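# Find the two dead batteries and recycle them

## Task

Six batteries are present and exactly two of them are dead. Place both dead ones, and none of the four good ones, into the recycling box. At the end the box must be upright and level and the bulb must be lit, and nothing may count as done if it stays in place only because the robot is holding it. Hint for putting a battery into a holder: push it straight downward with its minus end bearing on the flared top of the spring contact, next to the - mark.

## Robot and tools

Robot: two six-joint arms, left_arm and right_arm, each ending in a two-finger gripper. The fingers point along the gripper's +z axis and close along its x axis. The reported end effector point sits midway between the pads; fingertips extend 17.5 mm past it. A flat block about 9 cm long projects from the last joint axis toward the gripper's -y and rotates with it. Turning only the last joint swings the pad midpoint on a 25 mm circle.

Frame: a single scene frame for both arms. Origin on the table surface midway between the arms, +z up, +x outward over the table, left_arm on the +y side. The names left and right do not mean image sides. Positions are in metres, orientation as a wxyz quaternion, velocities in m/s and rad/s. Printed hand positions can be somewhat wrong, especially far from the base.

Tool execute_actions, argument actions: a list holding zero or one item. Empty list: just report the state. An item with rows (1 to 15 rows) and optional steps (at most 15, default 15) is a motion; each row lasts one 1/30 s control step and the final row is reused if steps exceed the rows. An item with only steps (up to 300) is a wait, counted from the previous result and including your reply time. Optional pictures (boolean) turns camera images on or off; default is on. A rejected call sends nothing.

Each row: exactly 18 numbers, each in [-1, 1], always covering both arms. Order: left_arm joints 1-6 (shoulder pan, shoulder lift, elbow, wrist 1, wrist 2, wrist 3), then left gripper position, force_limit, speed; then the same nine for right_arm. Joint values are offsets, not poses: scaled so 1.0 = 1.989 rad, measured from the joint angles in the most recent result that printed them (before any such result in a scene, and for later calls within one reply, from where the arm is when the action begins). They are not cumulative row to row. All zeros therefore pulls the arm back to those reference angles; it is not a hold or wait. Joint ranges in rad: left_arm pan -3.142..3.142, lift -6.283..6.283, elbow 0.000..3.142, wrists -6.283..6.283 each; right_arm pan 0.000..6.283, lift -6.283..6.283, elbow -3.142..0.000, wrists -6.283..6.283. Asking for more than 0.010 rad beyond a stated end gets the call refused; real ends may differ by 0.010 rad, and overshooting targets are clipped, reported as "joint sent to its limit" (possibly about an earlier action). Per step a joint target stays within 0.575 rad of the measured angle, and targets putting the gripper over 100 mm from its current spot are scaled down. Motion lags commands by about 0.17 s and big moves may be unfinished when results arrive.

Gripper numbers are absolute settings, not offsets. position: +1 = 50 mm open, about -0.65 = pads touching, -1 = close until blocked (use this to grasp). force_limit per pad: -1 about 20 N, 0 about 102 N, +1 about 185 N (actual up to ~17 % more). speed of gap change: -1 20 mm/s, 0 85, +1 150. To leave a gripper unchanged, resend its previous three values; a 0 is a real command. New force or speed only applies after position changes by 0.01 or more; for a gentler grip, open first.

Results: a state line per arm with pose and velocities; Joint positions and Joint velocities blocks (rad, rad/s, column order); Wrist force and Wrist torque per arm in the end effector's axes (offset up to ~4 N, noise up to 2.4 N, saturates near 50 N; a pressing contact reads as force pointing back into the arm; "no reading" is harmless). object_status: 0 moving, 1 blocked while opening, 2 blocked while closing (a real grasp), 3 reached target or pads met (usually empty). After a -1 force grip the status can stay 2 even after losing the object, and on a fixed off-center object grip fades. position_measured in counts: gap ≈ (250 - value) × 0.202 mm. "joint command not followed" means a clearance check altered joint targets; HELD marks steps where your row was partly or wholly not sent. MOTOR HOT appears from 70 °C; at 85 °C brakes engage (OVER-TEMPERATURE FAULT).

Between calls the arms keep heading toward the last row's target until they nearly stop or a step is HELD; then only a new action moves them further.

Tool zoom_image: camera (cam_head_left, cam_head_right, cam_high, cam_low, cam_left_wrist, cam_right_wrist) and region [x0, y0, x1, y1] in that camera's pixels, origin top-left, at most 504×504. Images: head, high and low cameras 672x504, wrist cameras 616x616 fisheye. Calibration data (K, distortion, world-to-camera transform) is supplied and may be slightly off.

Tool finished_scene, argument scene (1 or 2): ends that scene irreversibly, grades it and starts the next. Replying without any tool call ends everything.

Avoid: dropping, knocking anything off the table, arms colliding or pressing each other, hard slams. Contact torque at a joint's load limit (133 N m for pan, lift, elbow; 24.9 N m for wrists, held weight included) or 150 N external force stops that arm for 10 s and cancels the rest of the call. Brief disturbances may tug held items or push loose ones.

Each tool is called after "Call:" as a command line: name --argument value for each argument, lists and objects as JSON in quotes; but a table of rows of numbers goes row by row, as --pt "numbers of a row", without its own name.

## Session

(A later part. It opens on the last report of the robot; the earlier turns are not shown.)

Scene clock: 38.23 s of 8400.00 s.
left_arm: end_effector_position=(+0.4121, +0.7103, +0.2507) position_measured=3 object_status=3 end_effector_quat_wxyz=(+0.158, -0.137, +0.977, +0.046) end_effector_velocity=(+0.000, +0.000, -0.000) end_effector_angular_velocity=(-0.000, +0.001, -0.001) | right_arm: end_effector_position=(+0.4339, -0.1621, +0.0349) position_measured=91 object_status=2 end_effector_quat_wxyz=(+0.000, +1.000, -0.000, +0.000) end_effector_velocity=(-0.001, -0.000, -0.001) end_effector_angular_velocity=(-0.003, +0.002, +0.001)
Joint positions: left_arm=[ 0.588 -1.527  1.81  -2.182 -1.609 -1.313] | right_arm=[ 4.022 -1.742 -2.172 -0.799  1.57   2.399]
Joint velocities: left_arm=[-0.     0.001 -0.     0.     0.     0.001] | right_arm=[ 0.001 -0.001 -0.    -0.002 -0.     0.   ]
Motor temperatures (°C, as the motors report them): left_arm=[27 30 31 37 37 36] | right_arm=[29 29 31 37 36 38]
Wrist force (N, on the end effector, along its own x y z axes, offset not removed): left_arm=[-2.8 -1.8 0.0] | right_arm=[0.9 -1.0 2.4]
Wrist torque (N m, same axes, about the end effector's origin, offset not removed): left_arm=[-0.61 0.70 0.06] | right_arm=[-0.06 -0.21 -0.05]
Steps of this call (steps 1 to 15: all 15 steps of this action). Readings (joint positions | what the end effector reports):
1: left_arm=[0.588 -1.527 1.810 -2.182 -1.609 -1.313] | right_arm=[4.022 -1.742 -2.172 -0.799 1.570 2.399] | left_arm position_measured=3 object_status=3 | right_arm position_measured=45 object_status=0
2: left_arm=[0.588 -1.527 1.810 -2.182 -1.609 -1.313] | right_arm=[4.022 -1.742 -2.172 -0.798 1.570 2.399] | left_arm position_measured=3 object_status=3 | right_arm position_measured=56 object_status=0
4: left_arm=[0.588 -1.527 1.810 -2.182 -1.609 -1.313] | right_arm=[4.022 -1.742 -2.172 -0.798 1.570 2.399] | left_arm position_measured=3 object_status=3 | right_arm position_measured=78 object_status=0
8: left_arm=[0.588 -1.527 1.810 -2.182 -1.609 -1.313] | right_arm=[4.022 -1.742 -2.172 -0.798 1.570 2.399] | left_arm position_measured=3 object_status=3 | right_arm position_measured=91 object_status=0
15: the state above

Call:
execute_actions --actions '[{"rows":[[0,0,0,0,0,0,1,0,0,0,0.008,0.005,-0.013,0,0,-1,-0.3,-0.3],[0,0,0,0,0,0,1,0,0,0,0.008,0.005,-0.013,0,0,-1,-0.3,-0.3],[0,0,0,0,0,0,1,0,0,0,0.016,0.010,-0.026,0,0,-1,-0.3,-0.3],[0,0,0,0,0,0,1,0,0,0,0.016,0.010,-0.026,0,0,-1,-0.3,-0.3],[0,0,0,0,0,0,1,0,0,0,0.0245,0.0155,-0.04,0,0,-1,-0.3,-0.3],[0,0,0,0,0,0,1,0,0,0,0.0245,0.0155,-0.04,0,0,-1,-0.3,-0.3],[0,0,0,0,0,0,1,0,0,0,0.0327,0.0206,-0.053,0,0,-1,-0.3,-0.3],[0,0,0,0,0,0,1,0,0,0,0.0327,0.0206,-0.053,0,0,-1,-0.3,-0.3],[0,0,0,0,0,0,1,0,0,0,0.056,0.041,-0.097,0,0,-1,-0.3,-0.3],[0,0,0,0,0,0,1,0,0,0,0.056,0.041,-0.097,0,0,-1,-0.3,-0.3],[0,0,0,0,0,0,1,0,0,0,0.0774,0.0644,-0.1413,0,0,-1,-0.3,-0.3]],"steps":15}]' --pictures false

Call:
execute_actions --actions '[{"steps":15}]' --pictures false

Call:
execute_actions --actions '[{"rows":[[0,0,0,0,0,0,1,0,0,0.0693,-0.24,0.311,-0.0713,0,0.0693,-1,-0.3,-0.3]],"steps":15}]' --pictures false

Call:
execute_actions --actions '[{"steps":30}]'

Scene clock: 50.37 s of 8400.00 s.
left_arm: end_effector_position=(+0.4121, +0.7103, +0.2507) position_measured=3 object_status=3 end_effector_quat_wxyz=(+0.158, -0.137, +0.977, +0.046) end_effector_velocity=(-0.000, -0.000, +0.000) end_effector_angular_velocity=(-0.001, -0.000, +0.002) | right_arm: end_effector_position=(+0.4358, -0.1600, +0.1083) position_measured=91 object_status=2 end_effector_quat_wxyz=(-0.002, +1.000, -0.000, +0.002) end_effector_velocity=(-0.009, -0.010, +0.185) end_effector_angular_velocity=(-0.022, +0.019, -0.000)
Joint positions: left_arm=[ 0.588 -1.527  1.81  -2.182 -1.609 -1.313] | right_arm=[ 4.022 -1.621 -2.076 -1.011  1.57   2.399]
Joint velocities: left_arm=[ 0.    -0.    -0.     0.     0.    -0.002] | right_arm=[-0.     0.28   0.269 -0.578 -0.001 -0.   ]
Motor temperatures (°C, as the motors report them): left_arm=[27 30 31 37 37 36] | right_arm=[29 29 31 37 36 38]
Wrist force (N, on the end effector, along its own x y z axes, offset not removed): left_arm=[-3.2 -2.0 0.2] | right_arm=[-0.5 -1.9 0.8]
Wrist torque (N m, same axes, about the end effector's origin, offset not removed): left_arm=[-0.75 0.84 0.15] | right_arm=[-0.28 -0.02 -0.08]
Steps of this call (steps 1 to 15: the robot went on to your last target; steps 16 to 90: nothing new was sent; then 8.63 s passed at rest; steps 91 to 105: all 15 steps of this action). Readings (joint positions | what the end effector reports):
91: left_arm=[0.588 -1.527 1.810 -2.182 -1.609 -1.313] | right_arm=[4.022 -1.742 -2.172 -0.799 1.570 2.399] | left_arm position_measured=3 object_status=3 | right_arm position_measured=91 object_status=2
92: left_arm=[0.588 -1.527 1.810 -2.182 -1.609 -1.313] | right_arm=[4.022 -1.740 -2.171 -0.802 1.570 2.399] | left_arm position_measured=3 object_status=3 | right_arm position_measured=91 object_status=2
94: left_arm=[0.588 -1.527 1.810 -2.182 -1.609 -1.313] | right_arm=[4.022 -1.732 -2.166 -0.814 1.570 2.399] | left_arm position_measured=3 object_status=3 | right_arm position_measured=91 object_status=2
98: left_arm=[0.588 -1.527 1.810 -2.182 -1.609 -1.313] | right_arm=[4.022 -1.708 -2.151 -0.854 1.570 2.399] | left_arm position_measured=3 object_status=3 | right_arm position_measured=91 object_status=2
105: the state above

Scene clock: 50.87 s of 8400.00 s.
left_arm: end_effector_position=(+0.4121, +0.7103, +0.2507) position_measured=3 object_status=3 end_effector_quat_wxyz=(+0.158, -0.137, +0.977, +0.046) end_effector_velocity=(-0.000, -0.000, +0.000) end_effector_angular_velocity=(-0.000, -0.000, +0.001) | right_arm: end_effector_position=(+0.4341, -0.1618, +0.1299) position_measured=91 object_status=2 end_effector_quat_wxyz=(-0.000, +1.000, -0.000, +0.001) end_effector_velocity=(-0.001, -0.000, +0.003) end_effector_angular_velocity=(-0.002, +0.001, +0.001)
Joint positions: left_arm=[ 0.588 -1.527  1.81  -2.182 -1.609 -1.313] | right_arm=[ 4.022 -1.588 -2.045 -1.079  1.57   2.399]
Joint velocities: left_arm=[-0.    -0.001  0.     0.    -0.    -0.001] | right_arm=[ 0.001  0.004  0.004 -0.01  -0.     0.   ]
Motor temperatures (°C, as the motors report them): left_arm=[27 30 31 37 37 36] | right_arm=[29 29 31 37 36 38]
Wrist force (N, on the end effector, along its own x y z axes, offset not removed): left_arm=[-1.8 1.1 0.7] | right_arm=[-1.2 1.1 3.5]
Wrist torque (N m, same axes, about the end effector's origin, offset not removed): left_arm=[-0.16 0.55 0.28] | right_arm=[0.31 0.02 -0.10]
Steps of this call (steps 1 to 15: the robot went on to your last target). Readings (joint positions | what the end effector reports):
1: left_arm=[0.588 -1.527 1.810 -2.182 -1.609 -1.313] | right_arm=[4.022 -1.613 -2.068 -1.028 1.570 2.399] | left_arm position_measured=3 object_status=3 | right_arm position_measured=91 object_status=2
2: left_arm=[0.588 -1.527 1.810 -2.182 -1.609 -1.313] | right_arm=[4.022 -1.606 -2.062 -1.041 1.570 2.399] | left_arm position_measured=3 object_status=3 | right_arm position_measured=91 object_status=2
4: left_arm=[0.588 -1.527 1.810 -2.182 -1.609 -1.313] | right_arm=[4.022 -1.598 -2.054 -1.058 1.570 2.399] | left_arm position_measured=3 object_status=3 | right_arm position_measured=91 object_status=2
8: left_arm=[0.588 -1.527 1.810 -2.182 -1.609 -1.313] | right_arm=[4.022 -1.591 -2.047 -1.073 1.570 2.399] | left_arm position_measured=3 object_status=3 | right_arm position_measured=91 object_status=2
15: the state above

Scene clock: 51.37 s of 8400.00 s.
left_arm: end_effector_position=(+0.4121, +0.7103, +0.2507) position_measured=3 object_status=3 end_effector_quat_wxyz=(+0.158, -0.137, +0.977, +0.046) end_effector_velocity=(-0.000, +0.000, -0.000) end_effector_angular_velocity=(+0.000, +0.001, -0.002) | right_arm: end_effector_position=(+0.5082, +0.0308, +0.1318) position_measured=91 object_status=2 end_effector_quat_wxyz=(+0.004, +1.000, -0.000, -0.002) end_effector_velocity=(+0.111, +0.333, -0.010) end_effector_angular_velocity=(+0.071, -0.052, +0.003)
Joint positions: left_arm=[ 0.588 -1.527  1.81  -2.182 -1.609 -1.313] | right_arm=[ 4.14  -1.988 -1.533 -1.2    1.57   2.517]
Joint velocities: left_arm=[ 0.     0.    -0.     0.    -0.     0.002] | right_arm=[ 0.165 -0.649  0.902 -0.166  0.001  0.162]
Motor temperatures (°C, as the motors report them): left_arm=[27 30 31 37 37 36] | right_arm=[29 29 31 37 36 38]
Wrist force (N, on the end effector, along its own x y z axes, offset not removed): left_arm=[-0.9 0.3 1.0] | right_arm=[0.7 -5.3 3.3]
Wrist torque (N m, same axes, about the end effector's origin, offset not removed): left_arm=[-0.37 0.25 0.26] | right_arm=[-0.49 -0.17 -0.11]
Steps of this call (steps 1 to 15: all 15 steps of this action). Readings (joint positions | what the end effector reports):
1: left_arm=[0.588 -1.527 1.810 -2.182 -1.609 -1.313] | right_arm=[4.022 -1.588 -2.044 -1.079 1.570 2.399] | left_arm position_measured=3 object_status=3 | right_arm position_measured=91 object_status=2
2: left_arm=[0.588 -1.527 1.810 -2.182 -1.609 -1.313] | right_arm=[4.026 -1.594 -2.038 -1.084 1.570 2.404] | left_arm position_measured=3 object_status=3 | right_arm position_measured=91 object_status=2
4: left_arm=[0.588 -1.527 1.810 -2.182 -1.609 -1.313] | right_arm=[4.048 -1.648 -1.980 -1.106 1.570 2.425] | left_arm position_measured=3 object_status=3 | right_arm position_measured=91 object_status=2
8: left_arm=[0.588 -1.527 1.810 -2.182 -1.609 -1.313] | right_arm=[4.083 -1.778 -1.814 -1.142 1.570 2.460] | left_arm position_measured=3 object_status=3 | right_arm position_measured=91 object_status=2
15: the state above

Scene clock: 52.37 s of 8400.00 s.
left_arm: end_effector_position=(+0.4121, +0.7103, +0.2507) position_measured=3 object_status=3 end_effector_quat_wxyz=(+0.158, -0.137, +0.977, +0.046) end_effector_velocity=(+0.000, -0.000, +0.001) end_effector_angular_velocity=(+0.001, -0.001, -0.001) | right_arm: end_effector_position=(+0.5202, +0.0697, +0.1294) position_measured=91 object_status=2 end_effector_quat_wxyz=(+0.000, +1.000, -0.000, +0.000) end_effector_velocity=(+0.000, -0.001, -0.001) end_effector_angular_velocity=(-0.003, +0.002, -0.001)
Joint positions: left_arm=[ 0.588 -1.527  1.81  -2.182 -1.609 -1.313] | right_arm=[ 4.16  -2.066 -1.426 -1.22   1.57   2.537]
Joint velocities: left_arm=[-0.001 -0.001 -0.    -0.    -0.     0.001] | right_arm=[-0.001 -0.001  0.    -0.003 -0.    -0.   ]
Motor temperatures (°C, as the motors report them): left_arm=[27 30 31 37 37 36] | right_arm=[29 29 31 37 36 38]
Wrist force (N, on the end effector, along its own x y z axes, offset not removed): left_arm=[-2.9 -0.3 2.9] | right_arm=[-0.5 -0.7 2.8]
Wrist torque (N m, same axes, about the end effector's origin, offset not removed): left_arm=[-0.16 0.75 0.10] | right_arm=[-0.02 -0.07 -0.13]
Steps of this call (steps 1 to 30: the robot went on to your last target). Readings (joint positions | what the end effector reports):
1: left_arm=[0.588 -1.527 1.810 -2.182 -1.609 -1.313] | right_arm=[4.145 -2.007 -1.507 -1.205 1.570 2.522] | left_arm position_measured=3 object_status=3 | right_arm position_measured=91 object_status=2
2: left_arm=[0.588 -1.527 1.810 -2.182 -1.609 -1.313] | right_arm=[4.149 -2.022 -1.487 -1.209 1.570 2.526] | left_arm position_measured=3 object_status=3 | right_arm position_measured=91 object_status=2
4: left_arm=[0.588 -1.527 1.810 -2.182 -1.609 -1.313] | right_arm=[4.153 -2.041 -1.460 -1.214 1.570 2.531] | left_arm position_measured=3 object_status=3 | right_arm position_measured=91 object_status=2
8: left_arm=[0.588 -1.527 1.810 -2.182 -1.609 -1.313] | right_arm=[4.158 -2.058 -1.437 -1.218 1.570 2.535] | left_arm position_measured=3 object_status=3 | right_arm position_measured=91 object_status=2
30: the state above
All arms were judged still, so your last target was given up. Only a new action makes them travel on or press farther. Fingers that are still opening or closing keep moving.
camera_calibration (this result's frames):
cam_left_wrist: T_world_to_cam=[[-0.909784, -0.272231, -0.313341, 0.640698], [-0.364837, 0.88447, 0.290874, -0.546981], [0.197956, 0.378951, -0.903997, 0.0237314], [0, 0, 0, 1]] pos_world=[0.37864, 0.649213, 0.381313]
cam_right_wrist: T_world_to_cam=[[0.997636, -0.0436479, 0.0530864, -0.529348], [-0.0582141, -0.94725, 0.315165, 0.0498346], [0.0365298, -0.317511, -0.947551, 0.273488], [0, 0, 0, 1]] pos_world=[0.521007, 0.110936, 0.271539]

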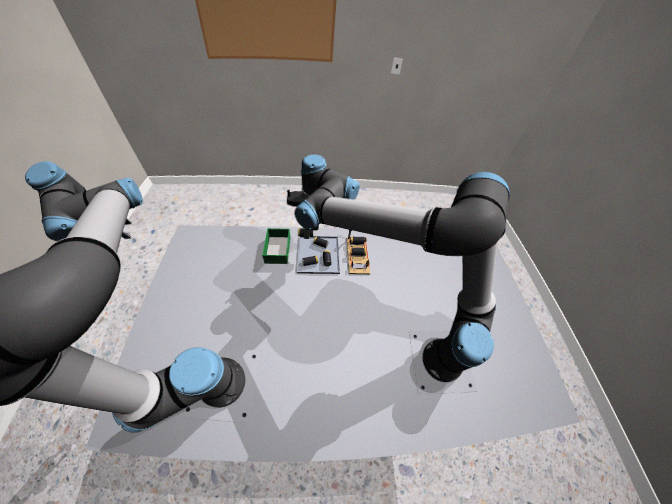

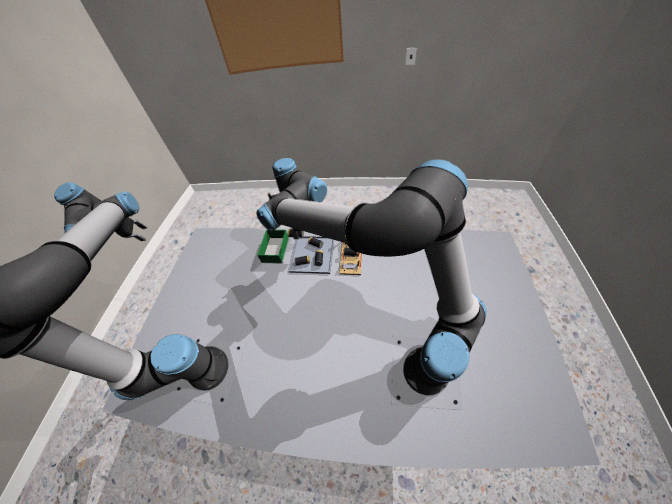

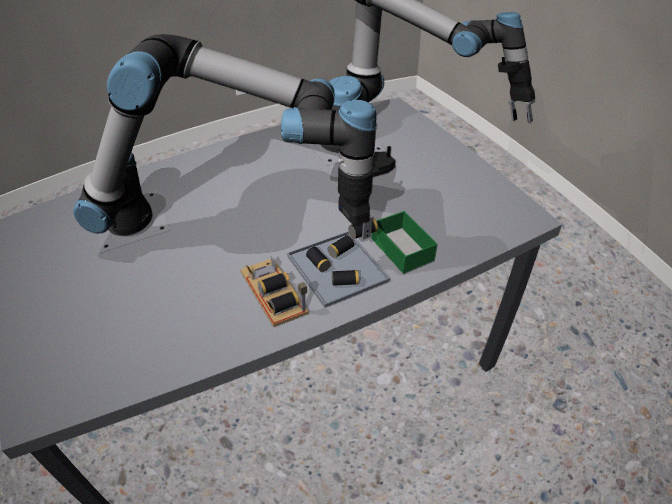

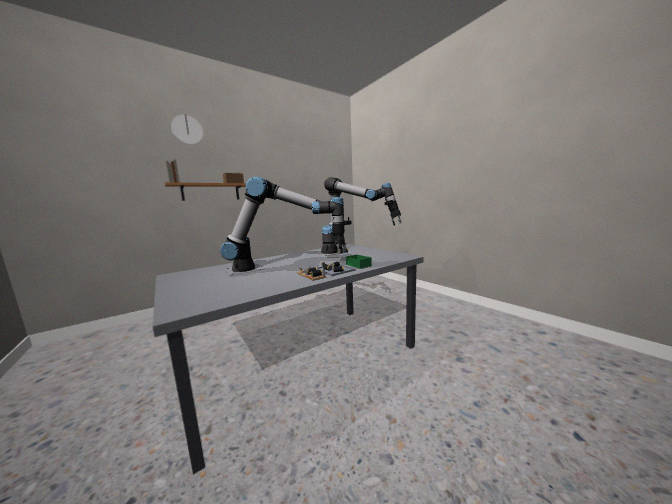

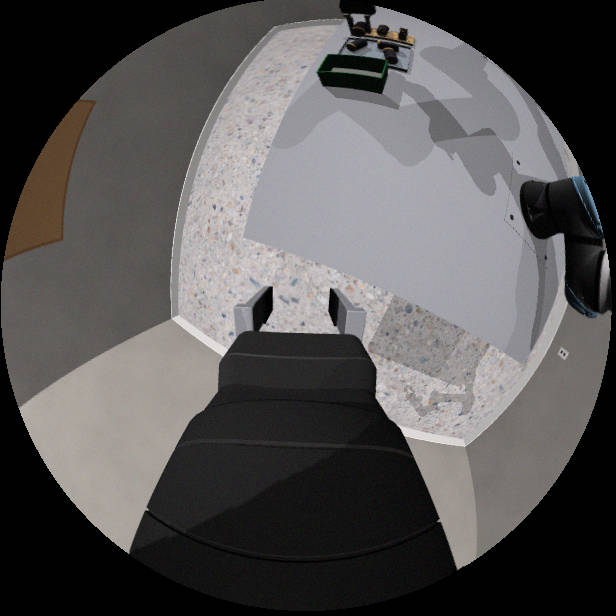

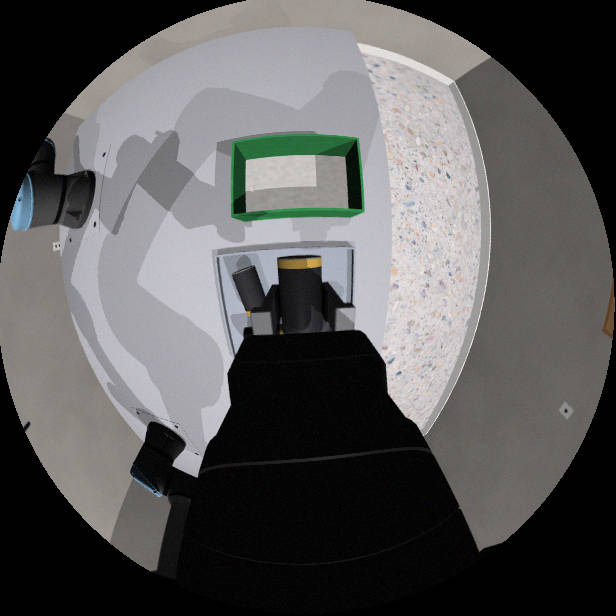

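Call:
execute_actions --actions '[{"rows":[[0,0,0,0,0,0,1,0,0,-0.0018,-0.015,-0.021,0.036,0,-0.0017,-1,-0.3,-0.3],[0,0,0,0,0,0,1,0,0,-0.0018,-0.015,-0.021,0.036,0,-0.0017,-1,-0.3,-0.3],[0,0,0,0,0,0,1,0,0,-0.0018,-0.015,-0.021,0.036,0,-0.0017,-1,-0.3,-0.3],[0,0,0,0,0,0,1,0,0,-0.0018,-0.032,-0.042,0.074,0,-0.0017,-1,-0.3,-0.3],[0,0,0,0,0,0,1,0,0,-0.0018,-0.032,-0.042,0.074,0,-0.0017,-1,-0.3,-0.3],[0,0,0,0,0,0,1,0,0,-0.0018,-0.032,-0.042,0.074,0,-0.0017,-1,-0.3,-0.3],[0,0,0,0,0,0,1,0,0,-0.0018,-0.045,-0.057,0.102,0,-0.0017,-1,-0.3,-0.3],[0,0,0,0,0,0,1,0,0,-0.0018,-0.045,-0.057,0.102,0,-0.0017,-1,-0.3,-0.3],[0,0,0,0,0,0,1,0,0,-0.0018,-0.045,-0.057,0.102,0,-0.0017,-1,-0.3,-0.3],[0,0,0,0,0,0,1,0,0,-0.0018,-0.045,-0.057,0.102,0,-0.0017,-1,-0.3,-0.3],[0,0,0,0,0,0,1,0,0,-0.0018,-0.045,-0.057,0.102,0,-0.0017,-1,-0.3,-0.3],[0,0,0,0,0,0,1,0,0,-0.0018,-0.045,-0.057,0.102,0,-0.0017,-1,-0.3,-0.3],[0,0,0,0,0,0,1,0,0,-0.0018,-0.0516,-0.0635,0.115,0,-0.0017,-1,-0.3,-0.3]],"steps":15}]' --pictures false

Call:
execute_actions --actions '[{"steps":20}]'

Scene clock: 72.87 s of 8400.00 s.
left_arm: end_effector_position=(+0.4121, +0.7103, +0.2507) position_measured=3 object_status=3 end_effector_quat_wxyz=(+0.158, -0.137, +0.977, +0.046) end_effector_velocity=(+0.000, -0.000, -0.000) end_effector_angular_velocity=(-0.001, +0.000, +0.001) | right_arm: end_effector_position=(+0.5207, +0.0664, +0.0404) position_measured=91 object_status=2 end_effector_quat_wxyz=(+0.001, +1.000, -0.000, +0.000) end_effector_velocity=(-0.006, -0.007, -0.115) end_effector_angular_velocity=(-0.004, +0.003, +0.002)
Joint positions: left_arm=[ 0.588 -1.527  1.81  -2.182 -1.609 -1.313] | right_arm=[ 4.156 -2.153 -1.536 -1.024  1.57   2.534]
Joint velocities: left_arm=[-0.001  0.     0.    -0.    -0.    -0.002] | right_arm=[ 0.001 -0.124 -0.132  0.25   0.    -0.001]
Motor temperatures (°C, as the motors report them): left_arm=[27 30 31 37 37 36] | right_arm=[29 29 31 37 36 38]
Wrist force (N, on the end effector, along its own x y z axes, offset not removed): left_arm=[-1.4 1.8 -0.1] | right_arm=[-0.1 -0.7 4.9]
Wrist torque (N m, same axes, about the end effector's origin, offset not removed): left_arm=[0.14 0.56 0.23] | right_arm=[-0.04 -0.19 -0.11]
Steps of this call (steps 1 to 90: nothing new was sent; then 17.00 s passed at rest; steps 91 to 105: all 15 steps of this action). Readings (joint positions | what the end effector reports):
91: left_arm=[0.588 -1.527 1.810 -2.182 -1.609 -1.313] | right_arm=[4.160 -2.066 -1.426 -1.220 1.570 2.537] | left_arm position_measured=3 object_status=3 | right_arm position_measured=91 object_status=2
92: left_arm=[0.588 -1.527 1.810 -2.182 -1.609 -1.313] | right_arm=[4.159 -2.069 -1.430 -1.215 1.570 2.537] | left_arm position_measured=3 object_status=3 | right_arm position_measured=91 object_status=2
94: left_arm=[0.588 -1.527 1.810 -2.182 -1.609 -1.313] | right_arm=[4.158 -2.079 -1.445 -1.190 1.570 2.536] | left_arm position_measured=3 object_status=3 | right_arm position_measured=91 object_status=2
98: left_arm=[0.588 -1.527 1.810 -2.182 -1.609 -1.313] | right_arm=[4.157 -2.113 -1.488 -1.114 1.570 2.534] | left_arm position_measured=3 object_status=3 | right_arm position_measured=91 object_status=2
105: the state above

Scene clock: 73.53 s of 8400.00 s.
left_arm: end_effector_position=(+0.4121, +0.7103, +0.2507) position_measured=3 object_status=3 end_effector_quat_wxyz=(+0.158, -0.137, +0.977, +0.046) end_effector_velocity=(+0.000, -0.000, +0.000) end_effector_angular_velocity=(+0.001, -0.000, -0.002) | right_arm: end_effector_position=(+0.5202, +0.0656, +0.0267) position_measured=91 object_status=2 end_effector_quat_wxyz=(+0.000, +1.000, -0.000, +0.000) end_effector_velocity=(+0.000, -0.000, -0.001) end_effector_angular_velocity=(-0.000, +0.000, -0.001)
Joint positions: left_arm=[ 0.588 -1.527  1.81  -2.182 -1.609 -1.313] | right_arm=[ 4.156 -2.168 -1.552 -0.992  1.57   2.533]
Joint velocities: left_arm=[-0.001  0.    -0.    -0.    -0.     0.001] | right_arm=[-0.001 -0.001 -0.     0.002  0.    -0.   ]
Motor temperatures (°C, as the motors report them): left_arm=[27 30 31 37 37 36] | right_arm=[29 29 31 37 36 38]
Wrist force (N, on the end effector, along its own x y z axes, offset not removed): left_arm=[-1.4 -1.1 1.3] | right_arm=[-0.9 0.7 3.9]
Wrist torque (N m, same axes, about the end effector's origin, offset not removed): left_arm=[-0.54 0.46 0.09] | right_arm=[0.20 -0.04 -0.04]
Steps of this call (steps 1 to 20: the robot went on to your last target). Readings (joint positions | what the end effector reports):
1: left_arm=[0.588 -1.527 1.810 -2.182 -1.609 -1.313] | right_arm=[4.156 -2.157 -1.540 -1.016 1.570 2.534] | left_arm position_measured=3 object_status=3 | right_arm position_measured=91 object_status=2
2: left_arm=[0.588 -1.527 1.810 -2.182 -1.609 -1.313] | right_arm=[4.156 -2.160 -1.543 -1.010 1.570 2.534] | left_arm position_measured=3 object_status=3 | right_arm position_measured=91 object_status=2
4: left_arm=[0.588 -1.527 1.810 -2.182 -1.609 -1.313] | right_arm=[4.156 -2.163 -1.547 -1.002 1.570 2.534] | left_arm position_measured=3 object_status=3 | right_arm position_measured=91 object_status=2
8: left_arm=[0.588 -1.527 1.810 -2.182 -1.609 -1.313] | right_arm=[4.156 -2.167 -1.551 -0.995 1.570 2.533] | left_arm position_measured=3 object_status=3 | right_arm position_measured=91 object_status=2
20: the state above
camera_calibration (this result's frames):
cam_left_wrist: T_world_to_cam=[[-0.909784, -0.272231, -0.313341, 0.640698], [-0.364837, 0.88447, 0.290874, -0.546981], [0.197956, 0.378951, -0.903997, 0.0237315], [0, 0, 0, 1]] pos_world=[0.37864, 0.649213, 0.381312]
cam_right_wrist: T_world_to_cam=[[0.997632, -0.0438375, 0.0529906, -0.524086], [-0.05837, -0.947185, 0.315332, 0.0783226], [0.0363685, -0.317678, -0.947501, 0.174947], [0, 0, 0, 1]] pos_world=[0.521054, 0.106788, 0.168836]

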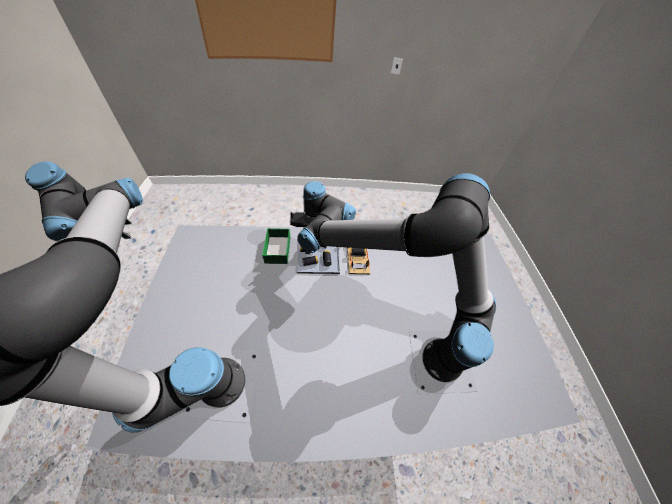

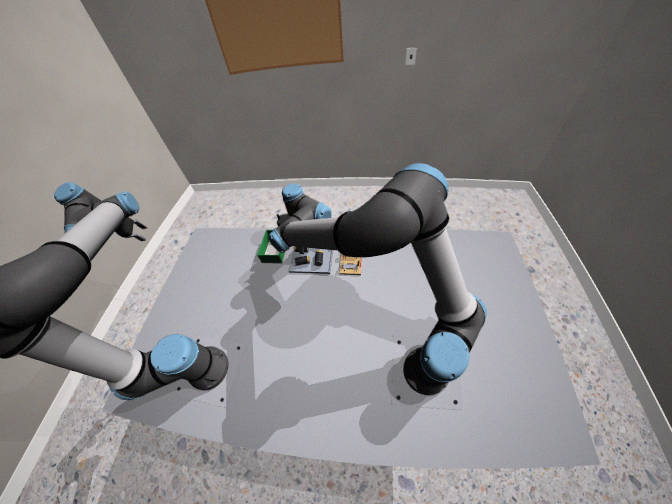

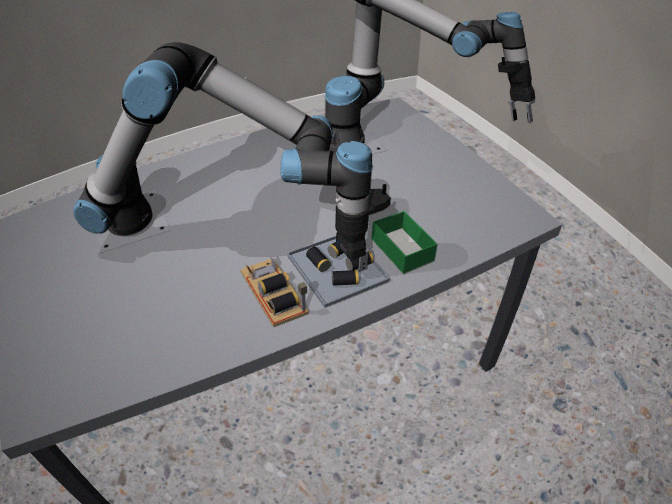

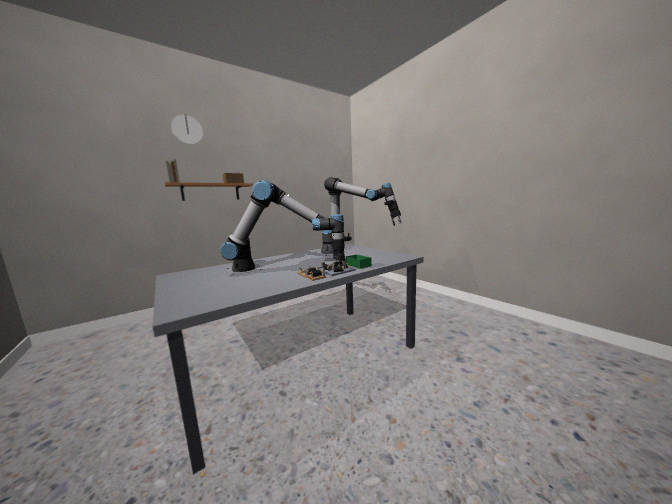

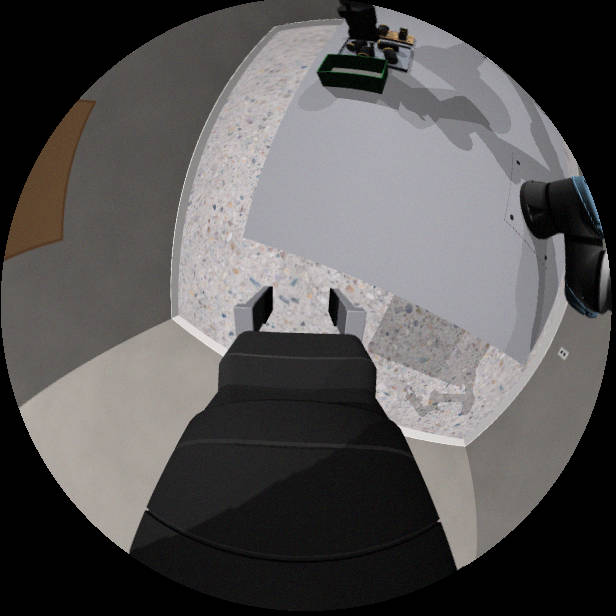

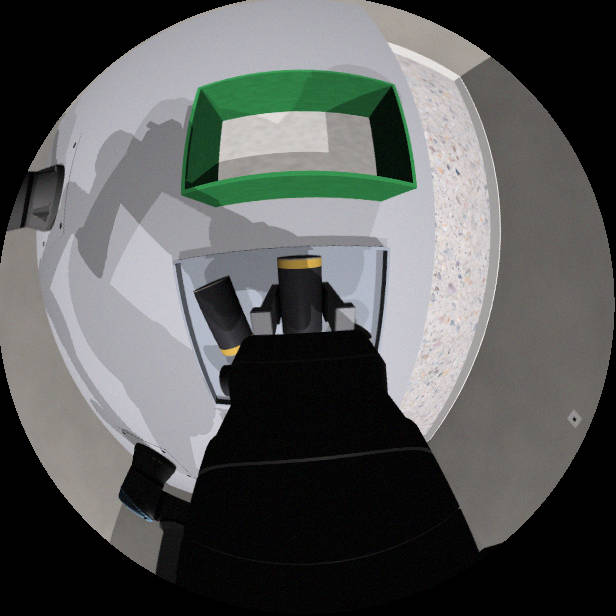

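Call:
execute_actions --actions '[{"rows":[[0,0,0,0,0,0,1,0,0,0,0,0,0,0,0,0.74,-0.3,-0.3]],"steps":10}]' --pictures false

Call:
execute_actions --actions '[{"rows":[[0,0,0,0,0,0,1,0,0,0,0.018,0.019,-0.037,0,0,0.74,-0.3,-0.3],[0,0,0,0,0,0,1,0,0,0,0.018,0.019,-0.037,0,0,0.74,-0.3,-0.3],[0,0,0,0,0,0,1,0,0,0,0.018,0.019,-0.037,0,0,0.74,-0.3,-0.3],[0,0,0,0,0,0,1,0,0,0,0.035,0.04,-0.075,0,0,0.74,-0.3,-0.3]],"steps":15}]' --pictures false

Call:
execute_actions --actions '[{"steps":10}]' --pictures false

Call:
execute_actions --actions '[{"rows":[[0,0,0,0,0,0,1,0,0,-0.0427,0.0356,-0.0473,0.0115,0,0.1333,0.74,-0.3,-0.3]],"steps":15}]' --pictures false

Call:
execute_actions --actions '[{"steps":15}]'

Scene clock: 82.60 s of 8400.00 s.
left_arm: end_effector_position=(+0.4121, +0.7103, +0.2507) position_measured=3 object_status=3 end_effector_quat_wxyz=(+0.158, -0.137, +0.977, +0.046) end_effector_velocity=(+0.000, -0.001, -0.001) end_effector_angular_velocity=(-0.001, +0.001, -0.000) | right_arm: end_effector_position=(+0.5202, +0.0656, +0.0266) position_measured=42 object_status=0 end_effector_quat_wxyz=(+0.000, +1.000, -0.000, +0.000) end_effector_velocity=(-0.000, +0.000, +0.000) end_effector_angular_velocity=(+0.001, -0.000, +0.000)
Joint positions: left_arm=[ 0.588 -1.527  1.81  -2.182 -1.609 -1.313] | right_arm=[ 4.156 -2.168 -1.552 -0.992  1.57   2.533]
Joint velocities: left_arm=[-0.001  0.001  0.001 -0.    -0.    -0.001] | right_arm=[ 0.001  0.001 -0.    -0.     0.     0.   ]
Motor temperatures (°C, as the motors report them): left_arm=[27 30 31 37 37 36] | right_arm=[29 29 31 37 36 38]
Wrist force (N, on the end effector, along its own x y z axes, offset not removed): left_arm=[-3.0 0.0 0.0] | right_arm=[0.4 0.9 2.5]
Wrist torque (N m, same axes, about the end effector's origin, offset not removed): left_arm=[-0.26 0.64 0.23] | right_arm=[0.28 -0.30 -0.13]
Steps of this call (steps 1 to 15: the robot went on to your last target; steps 16 to 90: nothing new was sent; then 5.73 s passed at rest; steps 91 to 100: all 10 steps of this action). Readings (joint positions | what the end effector reports):
91: left_arm=[0.588 -1.527 1.810 -2.182 -1.609 -1.313] | right_arm=[4.156 -2.168 -1.552 -0.992 1.570 2.533] | left_arm position_measured=3 object_status=3 | right_arm position_measured=88 object_status=0
92: left_arm=[0.588 -1.527 1.810 -2.182 -1.609 -1.313] | right_arm=[4.156 -2.168 -1.552 -0.992 1.570 2.533] | left_arm position_measured=3 object_status=3 | right_arm position_measured=77 object_status=0
94: left_arm=[0.588 -1.527 1.810 -2.182 -1.609 -1.313] | right_arm=[4.156 -2.168 -1.552 -0.992 1.570 2.533] | left_arm position_measured=3 object_status=3 | right_arm position_measured=55 object_status=0
98: left_arm=[0.588 -1.527 1.810 -2.182 -1.609 -1.313] | right_arm=[4.156 -2.168 -1.552 -0.992 1.570 2.533] | left_arm position_measured=3 object_status=3 | right_arm position_measured=42 object_status=0
100: the state above

Scene clock: 83.10 s of 8400.00 s.
left_arm: end_effector_position=(+0.4121, +0.7103, +0.2507) position_measured=3 object_status=3 end_effector_quat_wxyz=(+0.158, -0.137, +0.977, +0.046) end_effector_velocity=(+0.000, -0.000, -0.000) end_effector_angular_velocity=(-0.000, +0.001, -0.001) | right_arm: end_effector_position=(+0.5221, +0.0683, +0.0909) position_measured=42 object_status=3 end_effector_quat_wxyz=(+0.000, +1.000, -0.000, +0.000) end_effector_velocity=(-0.000, -0.000, +0.023) end_effector_angular_velocity=(-0.001, +0.001, -0.000)
Joint positions: left_arm=[ 0.588 -1.527  1.81  -2.182 -1.609 -1.313] | right_arm=[ 4.156 -2.101 -1.476 -1.135  1.57   2.533]
Joint velocities: left_arm=[-0.     0.001 -0.     0.    -0.     0.001] | right_arm=[-0.     0.023  0.027 -0.052  0.     0.   ]
Motor temperatures (°C, as the motors report them): left_arm=[27 30 31 37 37 36] | right_arm=[29 29 31 37 36 38]
Wrist force (N, on the end effector, along its own x y z axes, offset not removed): left_arm=[-1.0 1.8 1.1] | right_arm=[-1.6 0.4 2.9]
Wrist torque (N m, same axes, about the end effector's origin, offset not removed): left_arm=[0.12 0.20 0.21] | right_arm=[0.22 0.19 -0.05]
Steps of this call (steps 1 to 15: all 15 steps of this action). Readings (joint positions | what the end effector reports):
1: left_arm=[0.588 -1.527 1.810 -2.182 -1.609 -1.313] | right_arm=[4.156 -2.168 -1.552 -0.992 1.570 2.533] | left_arm position_measured=3 object_status=3 | right_arm position_measured=42 object_status=0
2: left_arm=[0.588 -1.527 1.810 -2.182 -1.609 -1.313] | right_arm=[4.156 -2.165 -1.549 -0.997 1.570 2.533] | left_arm position_measured=3 object_status=3 | right_arm position_measured=42 object_status=3
4: left_arm=[0.588 -1.527 1.810 -2.182 -1.609 -1.313] | right_arm=[4.156 -2.152 -1.535 -1.023 1.570 2.533] | left_arm position_measured=3 object_status=3 | right_arm position_measured=42 object_status=3
8: left_arm=[0.588 -1.527 1.810 -2.182 -1.609 -1.313] | right_arm=[4.156 -2.119 -1.497 -1.094 1.570 2.533] | left_arm position_measured=3 object_status=3 | right_arm position_measured=42 object_status=3
15: the state above

Scene clock: 83.43 s of 8400.00 s.
left_arm: end_effector_position=(+0.4121, +0.7103, +0.2507) position_measured=3 object_status=3 end_effector_quat_wxyz=(+0.158, -0.137, +0.977, +0.046) end_effector_velocity=(+0.000, -0.000, -0.001) end_effector_angular_velocity=(-0.001, +0.001, +0.001) | right_arm: end_effector_position=(+0.5221, +0.0682, +0.0934) position_measured=42 object_status=3 end_effector_quat_wxyz=(+0.000, +1.000, -0.000, +0.000) end_effector_velocity=(+0.000, +0.000, +0.002) end_effector_angular_velocity=(+0.002, -0.001, +0.000)
Joint positions: left_arm=[ 0.588 -1.527  1.81  -2.182 -1.609 -1.313] | right_arm=[ 4.156 -2.099 -1.473 -1.14   1.57   2.533]
Joint velocities: left_arm=[-0.     0.001  0.     0.     0.    -0.002] | right_arm=[-0.     0.003  0.002 -0.002  0.    -0.   ]
Motor temperatures (°C, as the motors report them): left_arm=[27 30 31 37 37 36] | right_arm=[29 29 31 37 36 38]
Wrist force (N, on the end effector, along its own x y z axes, offset not removed): left_arm=[-0.3 -0.1 1.8] | right_arm=[-0.1 -0.8 1.8]
Wrist torque (N m, same axes, about the end effector's origin, offset not removed): left_arm=[-0.15 0.21 0.05] | right_arm=[-0.09 -0.11 -0.14]
Steps of this call (steps 1 to 10: the robot went on to your last target). Readings (joint positions | what the end effector reports):
1: left_arm=[0.588 -1.527 1.810 -2.182 -1.609 -1.313] | right_arm=[4.156 -2.101 -1.475 -1.136 1.570 2.533] | left_arm position_measured=3 object_status=3 | right_arm position_measured=42 object_status=3
2: left_arm=[0.588 -1.527 1.810 -2.182 -1.609 -1.313] | right_arm=[4.156 -2.100 -1.475 -1.137 1.570 2.533] | left_arm position_measured=3 object_status=3 | right_arm position_measured=42 object_status=3
4: left_arm=[0.588 -1.527 1.810 -2.182 -1.609 -1.313] | right_arm=[4.156 -2.100 -1.474 -1.139 1.570 2.533] | left_arm position_measured=3 object_status=3 | right_arm position_measured=42 object_status=3
8: left_arm=[0.588 -1.527 1.810 -2.182 -1.609 -1.313] | right_arm=[4.156 -2.099 -1.473 -1.140 1.570 2.533] | left_arm position_measured=3 object_status=3 | right_arm position_measured=42 object_status=3
10: the state above

Scene clock: 83.93 s of 8400.00 s.
left_arm: end_effector_position=(+0.4121, +0.7103, +0.2507) position_measured=3 object_status=3 end_effector_quat_wxyz=(+0.158, -0.137, +0.977, +0.046) end_effector_velocity=(-0.000, +0.000, -0.000) end_effector_angular_velocity=(-0.000, -0.000, +0.002) | right_arm: end_effector_position=(+0.5489, +0.0016, +0.0993) position_measured=42 object_status=3 end_effector_quat_wxyz=(+0.000, +0.986, -0.169, +0.000) end_effector_velocity=(+0.006, -0.017, +0.001) end_effector_angular_velocity=(-0.002, +0.001, -0.096)
Joint positions: left_arm=[ 0.588 -1.527  1.81  -2.182 -1.609 -1.313] | right_arm=[ 4.073 -2.03  -1.565 -1.118  1.57   2.79 ]
Joint velocities: left_arm=[ 0.001  0.    -0.    -0.     0.    -0.002] | right_arm=[-0.02   0.015 -0.021  0.004 -0.001  0.075]
Motor temperatures (°C, as the motors report them): left_arm=[27 30 31 37 37 36] | right_arm=[29 29 31 37 36 38]
Wrist force (N, on the end effector, along its own x y z axes, offset not removed): left_arm=[-1.3 0.2 1.2] | right_arm=[-0.5 1.2 1.7]
Wrist torque (N m, same axes, about the end effector's origin, offset not removed): left_arm=[-0.22 0.44 0.13] | right_arm=[0.22 -0.08 -0.14]
Steps of this call (steps 1 to 15: all 15 steps of this action). Readings (joint positions | what the end effector reports):
1: left_arm=[0.588 -1.527 1.810 -2.182 -1.609 -1.313] | right_arm=[4.156 -2.099 -1.473 -1.141 1.570 2.534] | left_arm position_measured=3 object_status=3 | right_arm position_measured=42 object_status=3
2: left_arm=[0.588 -1.527 1.810 -2.182 -1.609 -1.313] | right_arm=[4.151 -2.094 -1.478 -1.138 1.570 2.539] | left_arm position_measured=3 object_status=3 | right_arm position_measured=42 object_status=3
4: left_arm=[0.588 -1.527 1.810 -2.182 -1.609 -1.313] | right_arm=[4.121 -2.069 -1.510 -1.130 1.570 2.599] | left_arm position_measured=3 object_status=3 | right_arm position_measured=42 object_status=3
8: left_arm=[0.588 -1.527 1.810 -2.182 -1.609 -1.313] | right_arm=[4.087 -2.041 -1.549 -1.122 1.570 2.733] | left_arm position_measured=3 object_status=3 | right_arm position_measured=42 object_status=3
15: the state above

Scene clock: 84.43 s of 8400.00 s.
left_arm: end_effector_position=(+0.4121, +0.7103, +0.2507) position_measured=3 object_status=3 end_effector_quat_wxyz=(+0.158, -0.137, +0.977, +0.046) end_effector_velocity=(+0.000, -0.000, -0.001) end_effector_angular_velocity=(-0.001, +0.001, +0.000) | right_arm: end_effector_position=(+0.5495, -0.0002, +0.0993) position_measured=42 object_status=3 end_effector_quat_wxyz=(+0.000, +0.985, -0.174, +0.000) end_effector_velocity=(+0.000, -0.000, +0.001) end_effector_angular_velocity=(+0.001, -0.001, -0.001)
Joint positions: left_arm=[ 0.588 -1.527  1.81  -2.182 -1.609 -1.313] | right_arm=[ 4.071 -2.028 -1.567 -1.118  1.57   2.798]
Joint velocities: left_arm=[-0.001  0.001  0.    -0.     0.    -0.001] | right_arm=[-0.     0.001 -0.     0.    -0.     0.001]
Motor temperatures (°C, as the motors report them): left_arm=[27 30 31 37 37 36] | right_arm=[29 29 31 37 36 38]
Wrist force (N, on the end effector, along its own x y z axes, offset not removed): left_arm=[-2.5 -0.4 1.9] | right_arm=[-1.3 -0.9 1.7]
Wrist torque (N m, same axes, about the end effector's origin, offset not removed): left_arm=[-0.34 0.48 0.12] | right_arm=[-0.02 0.05 -0.03]
Steps of this call (steps 1 to 15: the robot went on to your last target). Readings (joint positions | what the end effector reports):
1: left_arm=[0.588 -1.527 1.810 -2.182 -1.609 -1.313] | right_arm=[4.073 -2.029 -1.565 -1.118 1.570 2.792] | left_arm position_measured=3 object_status=3 | right_arm position_measured=42 object_status=3
2: left_arm=[0.588 -1.527 1.810 -2.182 -1.609 -1.313] | right_arm=[4.072 -2.029 -1.566 -1.118 1.570 2.794] | left_arm position_measured=3 object_status=3 | right_arm position_measured=42 object_status=3
4: left_arm=[0.588 -1.527 1.810 -2.182 -1.609 -1.313] | right_arm=[4.072 -2.029 -1.566 -1.118 1.570 2.796] | left_arm position_measured=3 object_status=3 | right_arm position_measured=42 object_status=3
8: left_arm=[0.588 -1.527 1.810 -2.182 -1.609 -1.313] | right_arm=[4.071 -2.028 -1.567 -1.118 1.570 2.798] | left_arm position_measured=3 object_status=3 | right_arm position_measured=42 object_status=3
15: the state above
All arms were judged still, so your last target was given up. Only a new action makes them travel on or press farther. Fingers that are still opening or closing keep moving.
camera_calibration (this result's frames):
cam_left_wrist: T_world_to_cam=[[-0.909784, -0.272231, -0.313341, 0.640698], [-0.364837, 0.88447, 0.290873, -0.546981], [0.197956, 0.37895, -0.903997, 0.0237315], [0, 0, 0, 1]] pos_world=[0.37864, 0.649213, 0.381312]
cam_right_wrist: T_world_to_cam=[[0.922178, -0.383125, 0.0529366, -0.518643], [-0.379454, -0.869746, 0.315526, 0.171214], [-0.0748445, -0.311058, -0.947439, 0.282924], [0, 0, 0, 1]] pos_world=[0.564424, 0.0382139, 0.241486]

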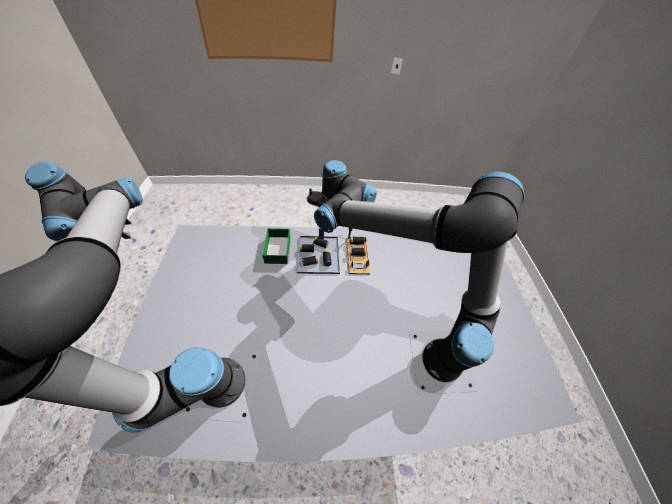

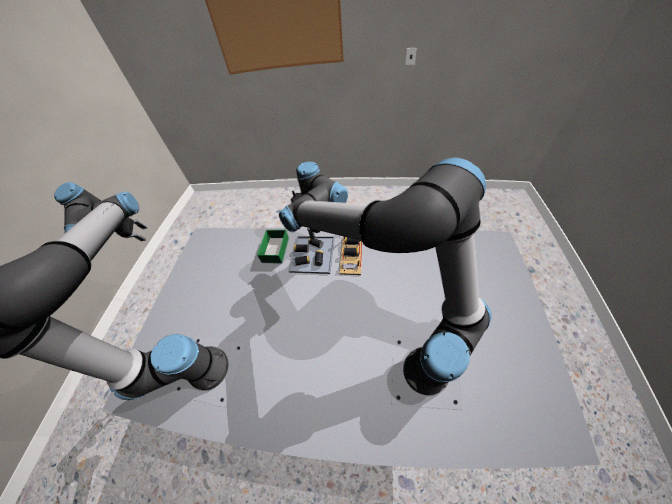

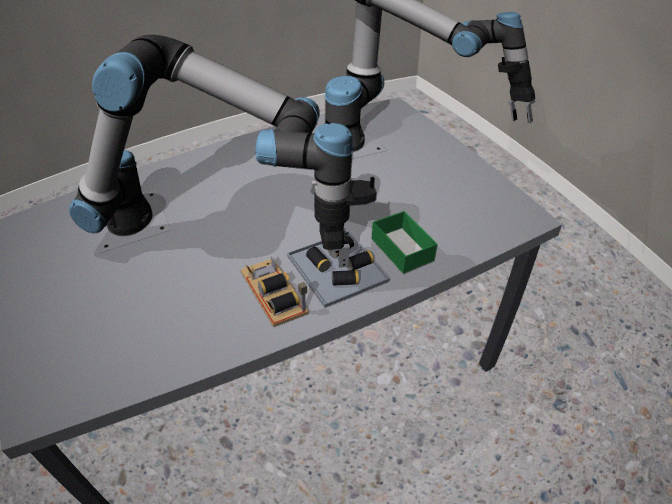

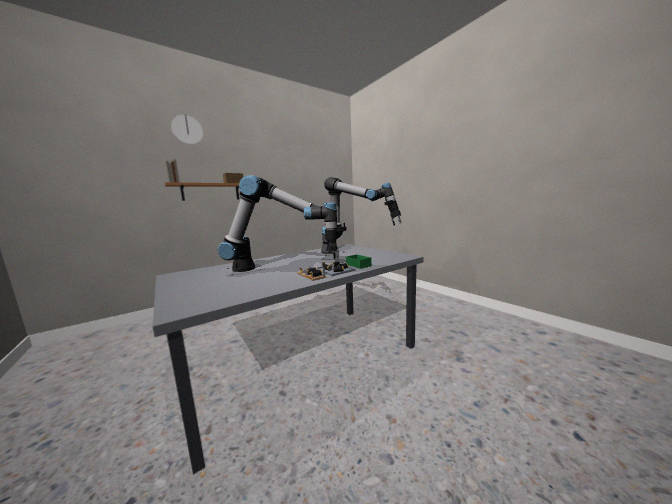

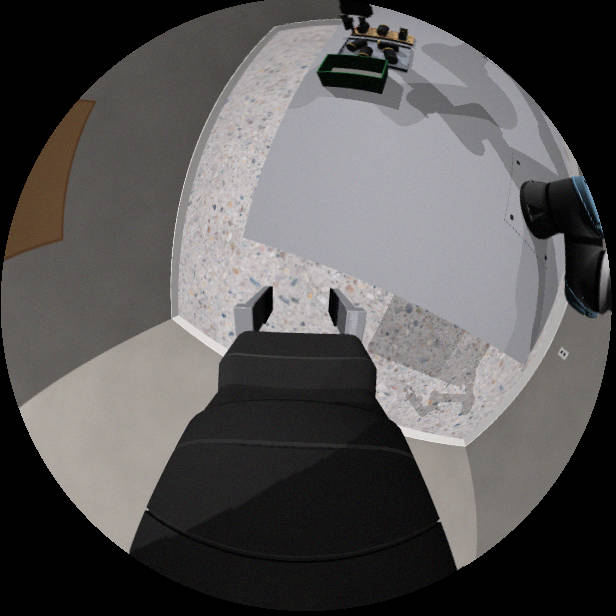

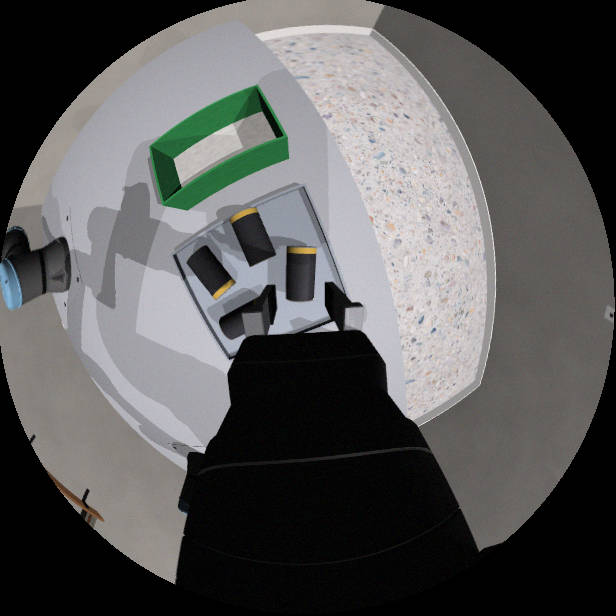

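Call:
zoom_image --camera "cam_right_wrist" --region '[200, 190, 400, 340]'

Region (200, 190, 400, 340) of cam_right_wrist's 616x616 image, scaled by 2.520, with more detail than that image has; it fills the top 378 rows of this view, and the rest is white.

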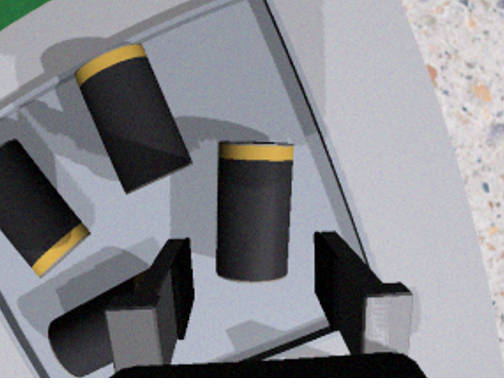

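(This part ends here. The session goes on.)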